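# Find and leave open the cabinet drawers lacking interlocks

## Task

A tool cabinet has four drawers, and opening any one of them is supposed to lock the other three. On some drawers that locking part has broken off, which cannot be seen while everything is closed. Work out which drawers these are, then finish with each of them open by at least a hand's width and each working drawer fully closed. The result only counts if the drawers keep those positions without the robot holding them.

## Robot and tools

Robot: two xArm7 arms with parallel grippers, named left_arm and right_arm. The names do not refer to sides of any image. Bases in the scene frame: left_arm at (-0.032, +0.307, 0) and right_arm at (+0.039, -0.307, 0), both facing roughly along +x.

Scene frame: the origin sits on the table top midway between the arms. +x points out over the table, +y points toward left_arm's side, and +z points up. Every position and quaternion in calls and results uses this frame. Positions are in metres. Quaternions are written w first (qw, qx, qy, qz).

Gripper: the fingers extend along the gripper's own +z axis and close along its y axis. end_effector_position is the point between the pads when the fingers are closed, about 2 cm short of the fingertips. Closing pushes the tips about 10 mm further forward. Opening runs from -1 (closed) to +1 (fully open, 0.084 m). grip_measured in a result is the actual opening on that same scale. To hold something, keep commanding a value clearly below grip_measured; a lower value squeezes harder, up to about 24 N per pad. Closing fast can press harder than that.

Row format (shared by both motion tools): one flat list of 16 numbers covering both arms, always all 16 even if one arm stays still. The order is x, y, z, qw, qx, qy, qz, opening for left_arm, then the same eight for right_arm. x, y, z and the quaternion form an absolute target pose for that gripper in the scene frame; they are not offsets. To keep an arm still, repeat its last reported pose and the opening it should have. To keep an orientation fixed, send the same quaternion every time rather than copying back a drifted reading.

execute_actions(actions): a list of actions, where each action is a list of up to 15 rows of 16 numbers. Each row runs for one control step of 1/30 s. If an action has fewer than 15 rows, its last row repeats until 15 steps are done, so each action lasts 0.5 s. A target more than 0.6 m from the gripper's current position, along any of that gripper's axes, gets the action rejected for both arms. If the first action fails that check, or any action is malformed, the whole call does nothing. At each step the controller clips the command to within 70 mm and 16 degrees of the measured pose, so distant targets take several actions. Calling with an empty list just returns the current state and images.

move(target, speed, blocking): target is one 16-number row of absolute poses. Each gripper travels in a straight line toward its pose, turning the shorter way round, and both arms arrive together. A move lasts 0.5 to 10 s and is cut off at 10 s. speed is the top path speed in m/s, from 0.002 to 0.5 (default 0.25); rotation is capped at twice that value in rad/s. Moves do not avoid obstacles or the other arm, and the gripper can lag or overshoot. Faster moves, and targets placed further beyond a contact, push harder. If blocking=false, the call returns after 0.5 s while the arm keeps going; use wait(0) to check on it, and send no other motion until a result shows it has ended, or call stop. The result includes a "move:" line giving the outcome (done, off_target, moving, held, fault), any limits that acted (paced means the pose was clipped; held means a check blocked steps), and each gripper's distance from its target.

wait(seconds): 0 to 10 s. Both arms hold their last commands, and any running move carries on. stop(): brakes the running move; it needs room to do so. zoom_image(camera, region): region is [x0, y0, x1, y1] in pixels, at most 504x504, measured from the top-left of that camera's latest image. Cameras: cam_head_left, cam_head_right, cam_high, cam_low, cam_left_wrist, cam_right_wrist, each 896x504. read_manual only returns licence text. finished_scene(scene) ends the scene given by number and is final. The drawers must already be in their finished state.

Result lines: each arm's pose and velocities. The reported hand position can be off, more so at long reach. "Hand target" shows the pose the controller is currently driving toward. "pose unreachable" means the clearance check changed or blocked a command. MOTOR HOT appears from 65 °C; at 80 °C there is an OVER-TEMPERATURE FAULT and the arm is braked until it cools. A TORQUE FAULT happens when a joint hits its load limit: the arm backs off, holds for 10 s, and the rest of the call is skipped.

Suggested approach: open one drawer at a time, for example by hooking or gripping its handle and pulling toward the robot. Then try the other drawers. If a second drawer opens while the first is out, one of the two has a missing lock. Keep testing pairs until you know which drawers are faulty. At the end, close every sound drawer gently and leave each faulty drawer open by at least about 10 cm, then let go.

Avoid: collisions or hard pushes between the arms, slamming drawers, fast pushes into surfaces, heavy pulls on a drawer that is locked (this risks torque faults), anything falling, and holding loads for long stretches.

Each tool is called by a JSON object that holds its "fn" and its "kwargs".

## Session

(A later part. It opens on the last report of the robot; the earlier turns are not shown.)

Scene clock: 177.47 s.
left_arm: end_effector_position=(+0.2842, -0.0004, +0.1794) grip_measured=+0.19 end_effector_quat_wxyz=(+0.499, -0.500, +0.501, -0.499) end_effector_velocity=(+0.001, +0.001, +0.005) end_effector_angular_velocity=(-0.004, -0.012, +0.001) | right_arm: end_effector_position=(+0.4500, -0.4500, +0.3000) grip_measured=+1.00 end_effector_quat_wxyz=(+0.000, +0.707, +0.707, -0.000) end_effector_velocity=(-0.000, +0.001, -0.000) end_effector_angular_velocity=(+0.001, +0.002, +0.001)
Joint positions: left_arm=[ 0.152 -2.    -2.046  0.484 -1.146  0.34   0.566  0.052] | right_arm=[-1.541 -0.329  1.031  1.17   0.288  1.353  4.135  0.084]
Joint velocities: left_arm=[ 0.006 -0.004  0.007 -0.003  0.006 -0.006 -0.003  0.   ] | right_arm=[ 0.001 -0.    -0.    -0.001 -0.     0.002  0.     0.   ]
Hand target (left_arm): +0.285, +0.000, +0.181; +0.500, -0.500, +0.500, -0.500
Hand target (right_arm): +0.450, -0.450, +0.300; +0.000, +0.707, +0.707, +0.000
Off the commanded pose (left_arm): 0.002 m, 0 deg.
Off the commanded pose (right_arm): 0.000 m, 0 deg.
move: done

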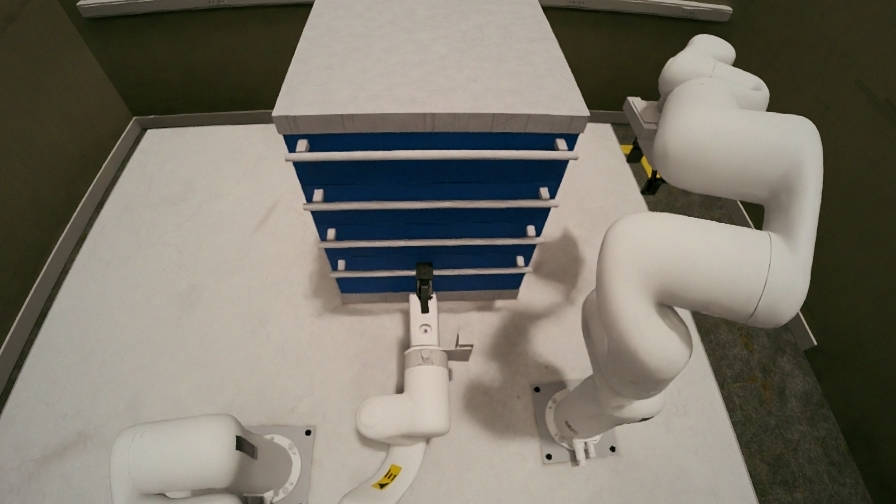

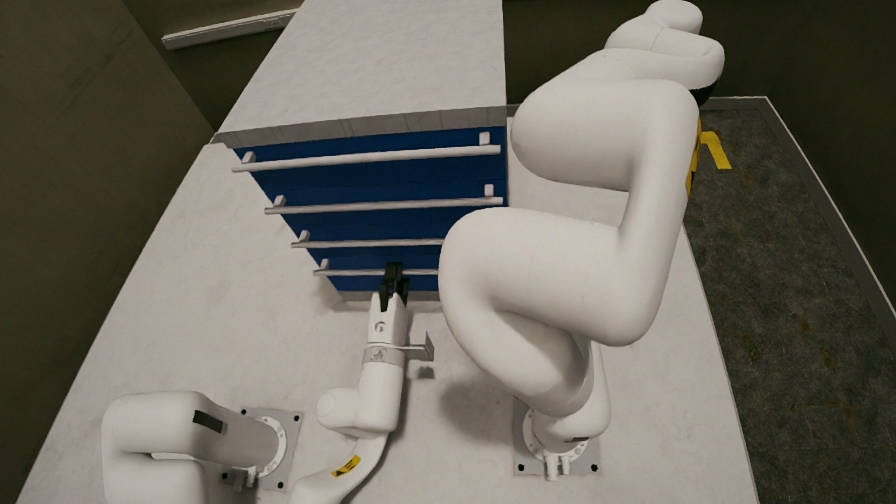

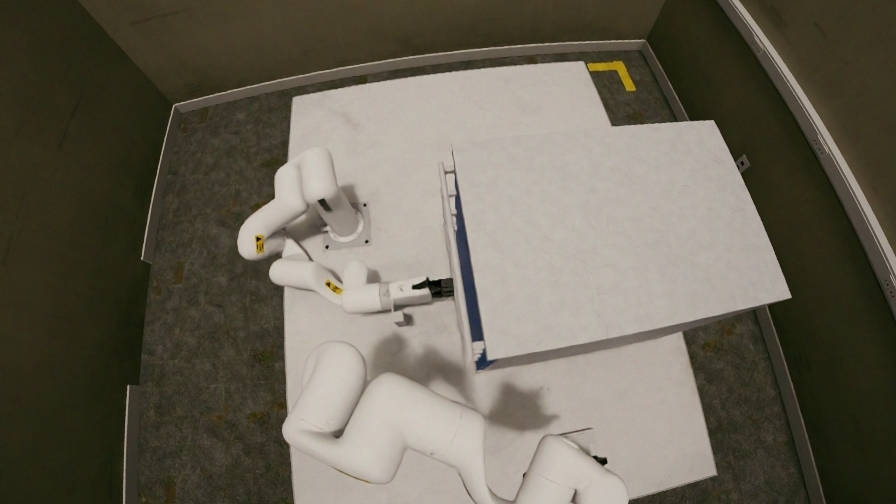

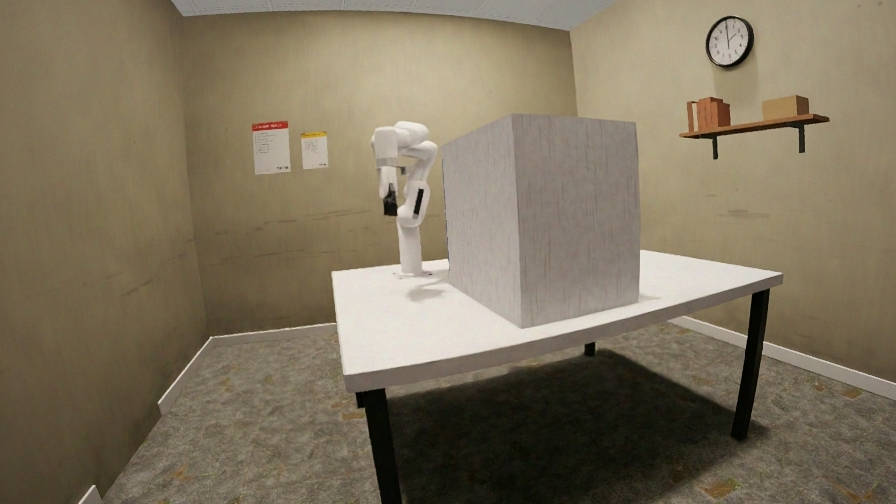

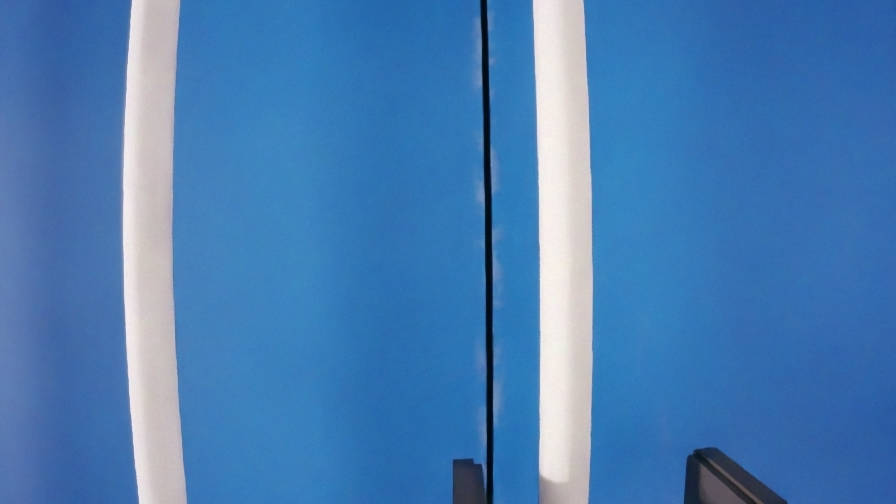

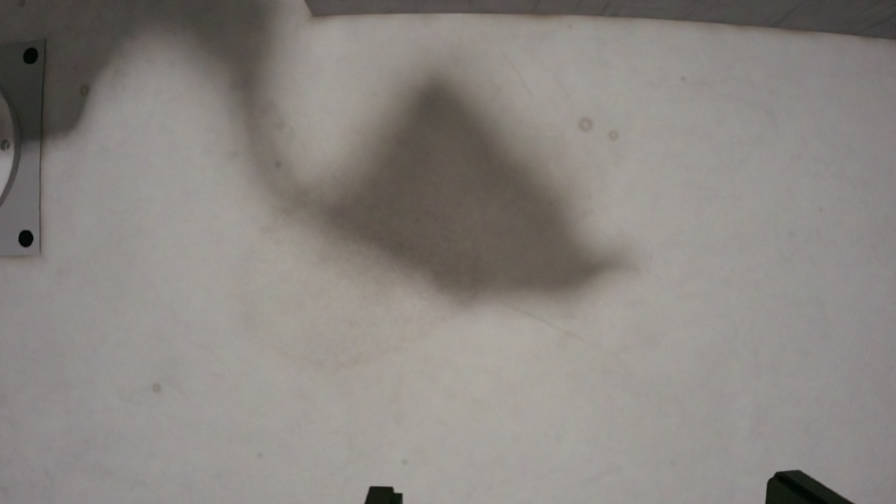

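{"fn": "execute_actions", "kwargs": {"actions": [[[0.290,0.0,0.184,-0.5,0.5,-0.5,0.5,0.2, 0.45,-0.45,0.30,0,0.707,0.707,0,1],[0.293,0.0,0.185,-0.5,0.5,-0.5,0.5,0.2, 0.45,-0.45,0.30,0,0.707,0.707,0,1],[0.297,0.0,0.186,-0.5,0.5,-0.5,0.5,0.2, 0.45,-0.45,0.30,0,0.707,0.707,0,1]],[[0.297,0.0,0.186,-0.5,0.5,-0.5,0.5,-0.5, 0.45,-0.45,0.30,0,0.707,0.707,0,1]],[[0.297,0.0,0.186,-0.5,0.5,-0.5,0.5,-1, 0.45,-0.45,0.30,0,0.707,0.707,0,1]]]}}

{"fn": "move", "kwargs": {"target": [0.18,0.0,0.186,-0.5,0.5,-0.5,0.5,-1, 0.45,-0.45,0.30,0,0.707,0.707,0,1], "speed": 0.08}}

Scene clock: 191.17 s.
left_arm: end_effector_position=(+0.2970, -0.0000, +0.1861) grip_measured=-0.74 end_effector_quat_wxyz=(+0.500, -0.500, +0.500, -0.500) end_effector_velocity=(+0.000, +0.000, -0.000) end_effector_angular_velocity=(+0.001, +0.000, +0.000) | right_arm: end_effector_position=(+0.4500, -0.4500, +0.3000) grip_measured=+1.00 end_effector_quat_wxyz=(-0.000, +0.707, +0.707, -0.000) end_effector_velocity=(-0.000, -0.001, -0.000) end_effector_angular_velocity=(-0.001, -0.001, -0.002)
Joint positions: left_arm=[ 0.222 -1.997 -2.024  0.5   -1.199  0.295  0.63   0.011] | right_arm=[-1.541 -0.329  1.031  1.17   0.288  1.353  4.135  0.084]
Joint velocities: left_arm=[ 0.     0.    -0.001  0.     0.    -0.    -0.    -0.   ] | right_arm=[-0.001  0.     0.    -0.001 -0.001 -0.002  0.001 -0.   ]
Hand target (left_arm): +0.297, +0.000, +0.186; +0.500, -0.500, +0.500, -0.500
Hand target (right_arm): +0.450, -0.450, +0.300; -0.000, +0.707, +0.707, -0.000
Off the commanded pose (left_arm): 0.000 m, 0 deg.
Off the commanded pose (right_arm): 0.000 m, 0 deg.

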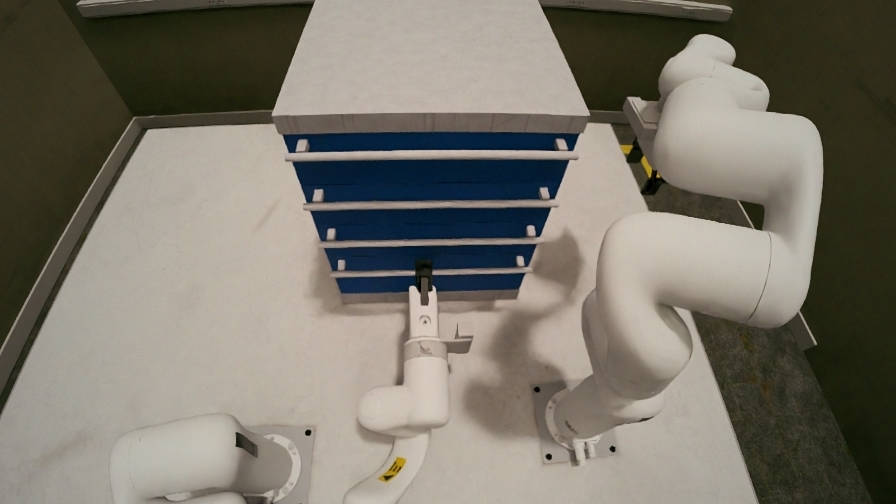

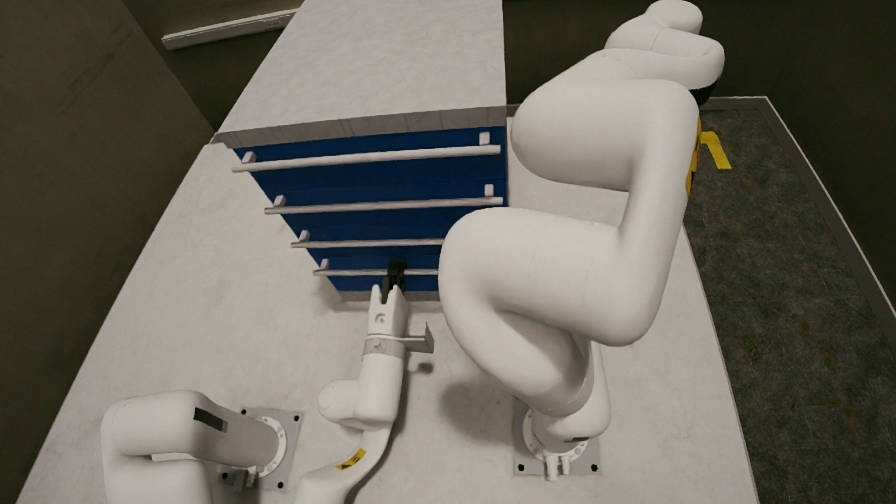

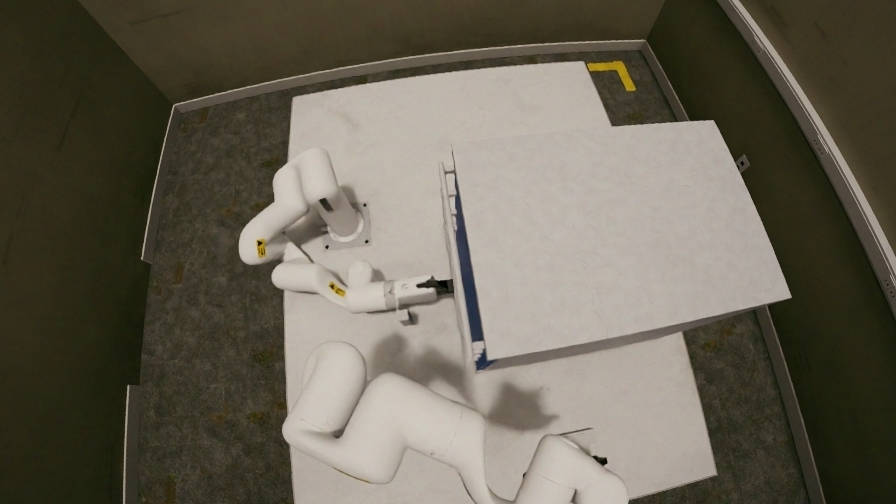

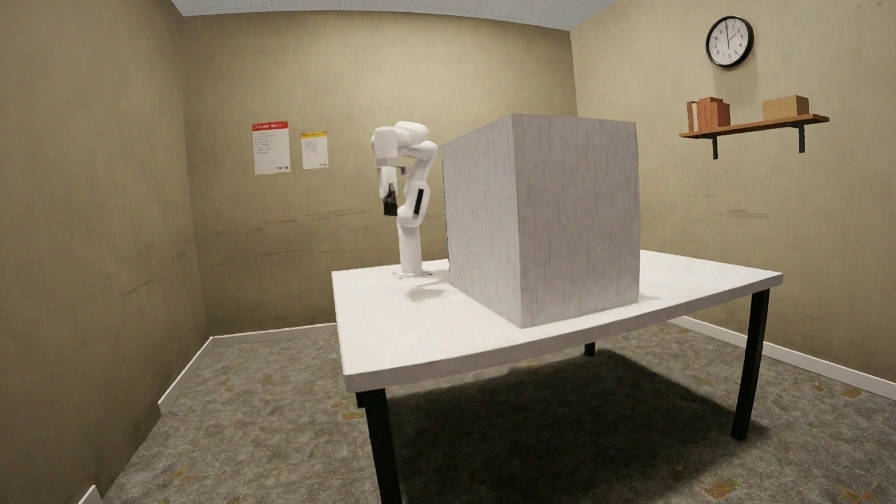

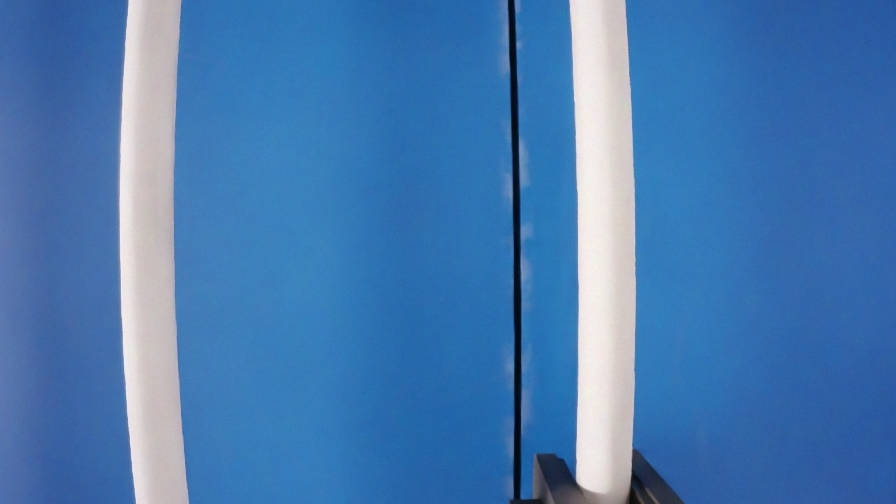

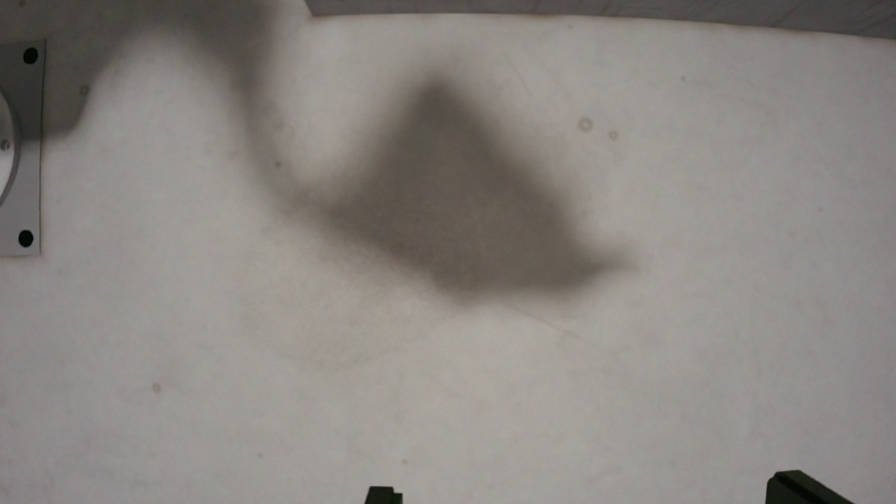

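Scene clock: 192.97 s.
left_arm: end_effector_position=(+0.1806, -0.0004, +0.1857) grip_measured=-0.74 end_effector_quat_wxyz=(+0.500, -0.500, +0.500, -0.500) end_effector_velocity=(-0.000, +0.000, +0.000) end_effector_angular_velocity=(-0.000, -0.000, +0.001) | right_arm: end_effector_position=(+0.4500, -0.4500, +0.3000) grip_measured=+1.00 end_effector_quat_wxyz=(-0.000, +0.707, +0.707, -0.000) end_effector_velocity=(+0.001, -0.000, +0.001) end_effector_angular_velocity=(-0.001, -0.002, +0.000)
Joint positions: left_arm=[-0.307 -1.994 -2.014  0.412 -0.825  0.725  0.339  0.011] | right_arm=[-1.541 -0.329  1.031  1.17   0.288  1.353  4.135  0.084]
Joint velocities: left_arm=[-0.001 -0.     0.001  0.     0.002  0.003 -0.001  0.   ] | right_arm=[-0.001  0.    -0.     0.001  0.001 -0.001 -0.001  0.   ]
Hand target (left_arm): +0.180, -0.000, +0.186; +0.499, -0.500, +0.500, -0.500
Hand target (right_arm): +0.450, -0.450, +0.300; +0.000, +0.707, +0.707, +0.000
Off the commanded pose (left_arm): 0.001 m, 0 deg.
Off the commanded pose (right_arm): 0.000 m, 0 deg.
move: done

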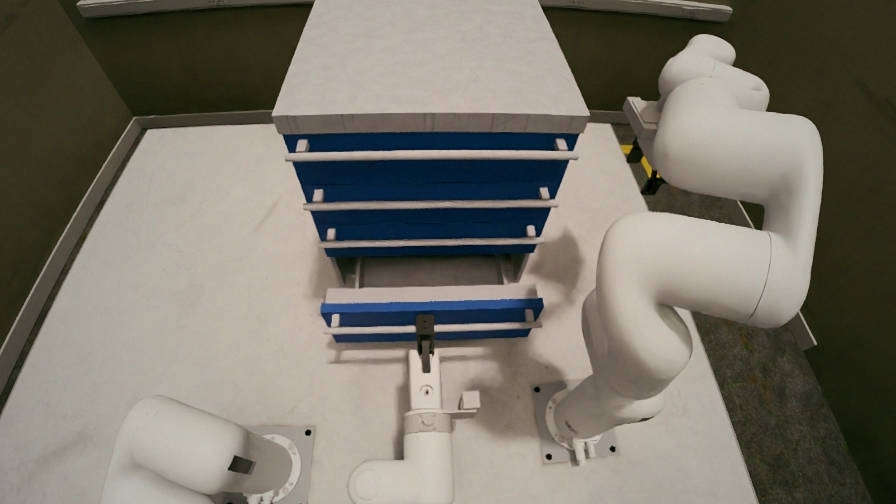

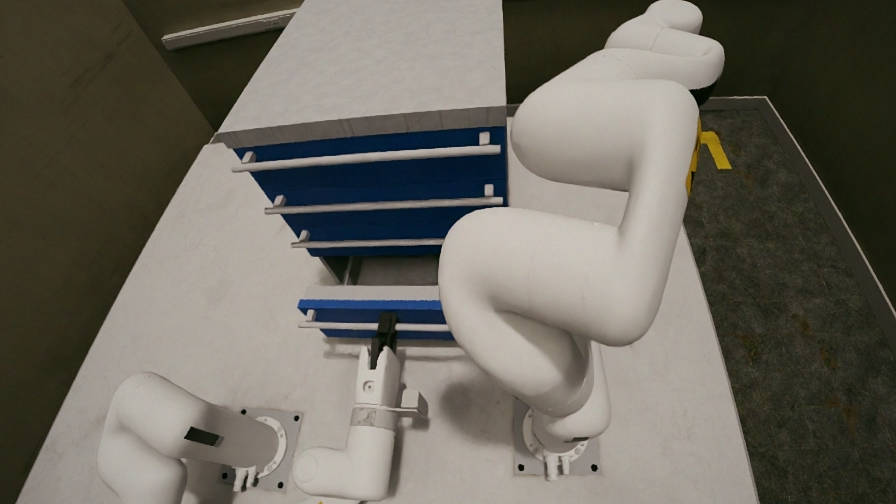

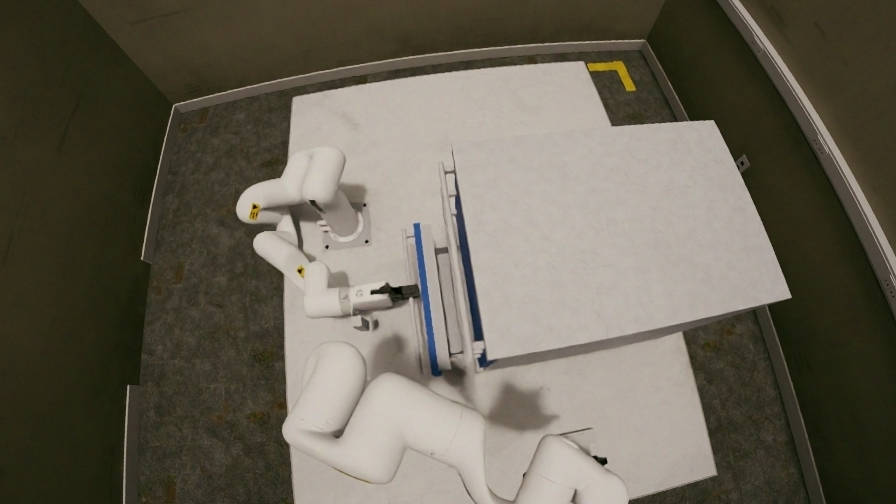

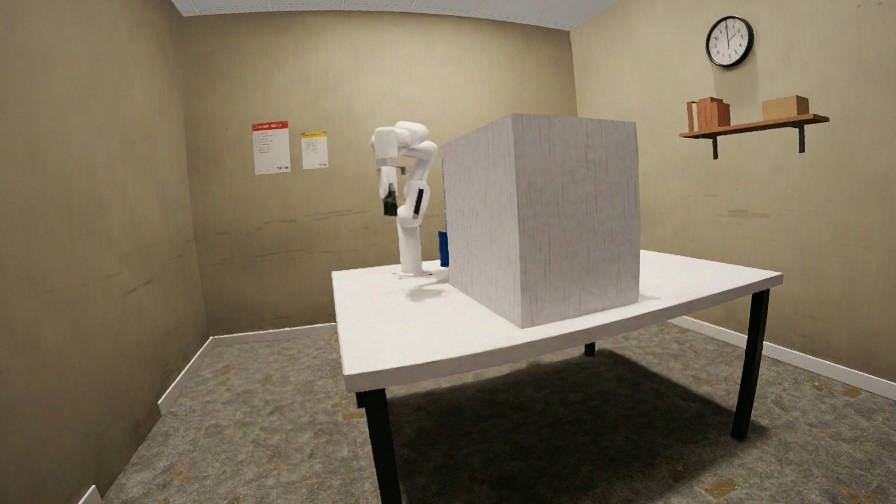

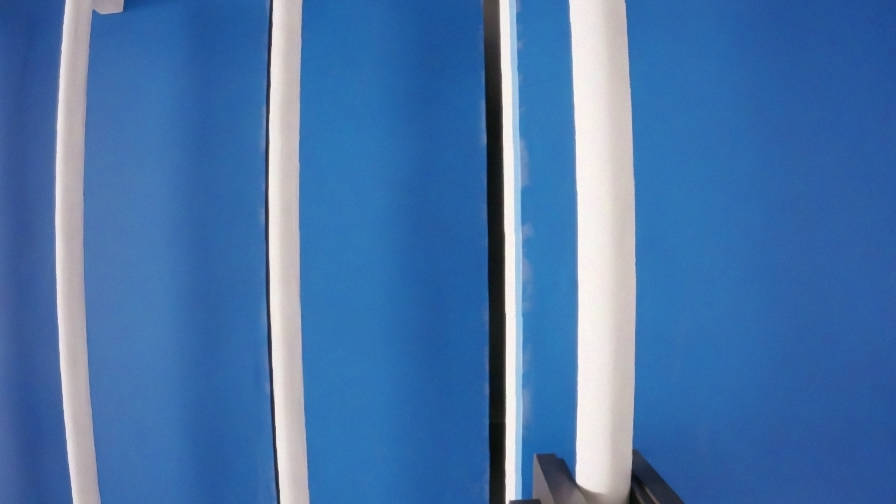

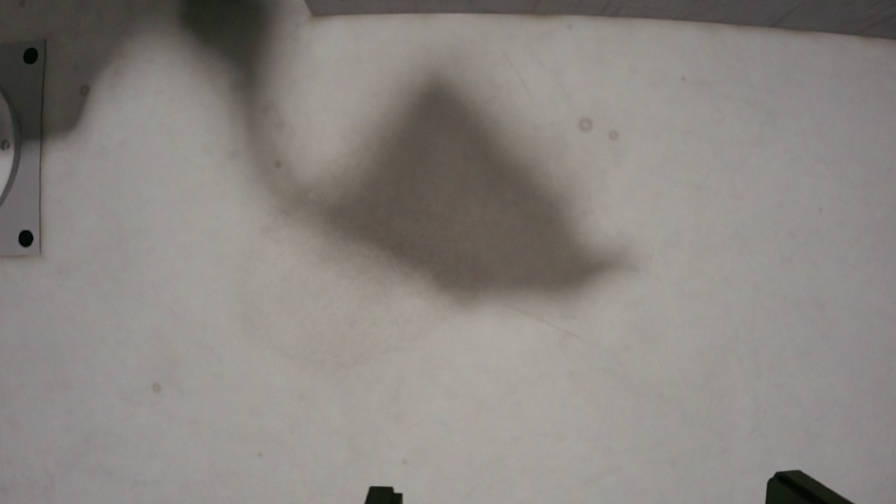

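Drawer 4 is out. I'll zoom in to look for the part.

{"fn": "zoom_image", "kwargs": {"camera": "cam_head_left", "region": [310, 220, 560, 360]}}

{"fn": "zoom_image", "kwargs": {"camera": "cam_high", "region": [380, 200, 520, 390]}}

Region (310, 220, 560, 360) of cam_head_left's 896x504 image, scaled by 2.016, with more detail than that image has; it fills the top 282 rows of this view, and the rest is white.

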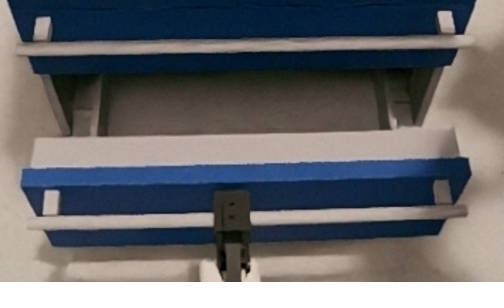

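Region (380, 200, 520, 390) of cam_high's 896x504 image, scaled by 2.653, with more detail than that image has; it fills the left 371 columns of this view, and the rest is white.

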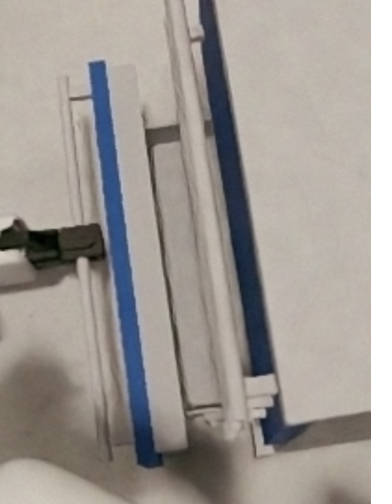

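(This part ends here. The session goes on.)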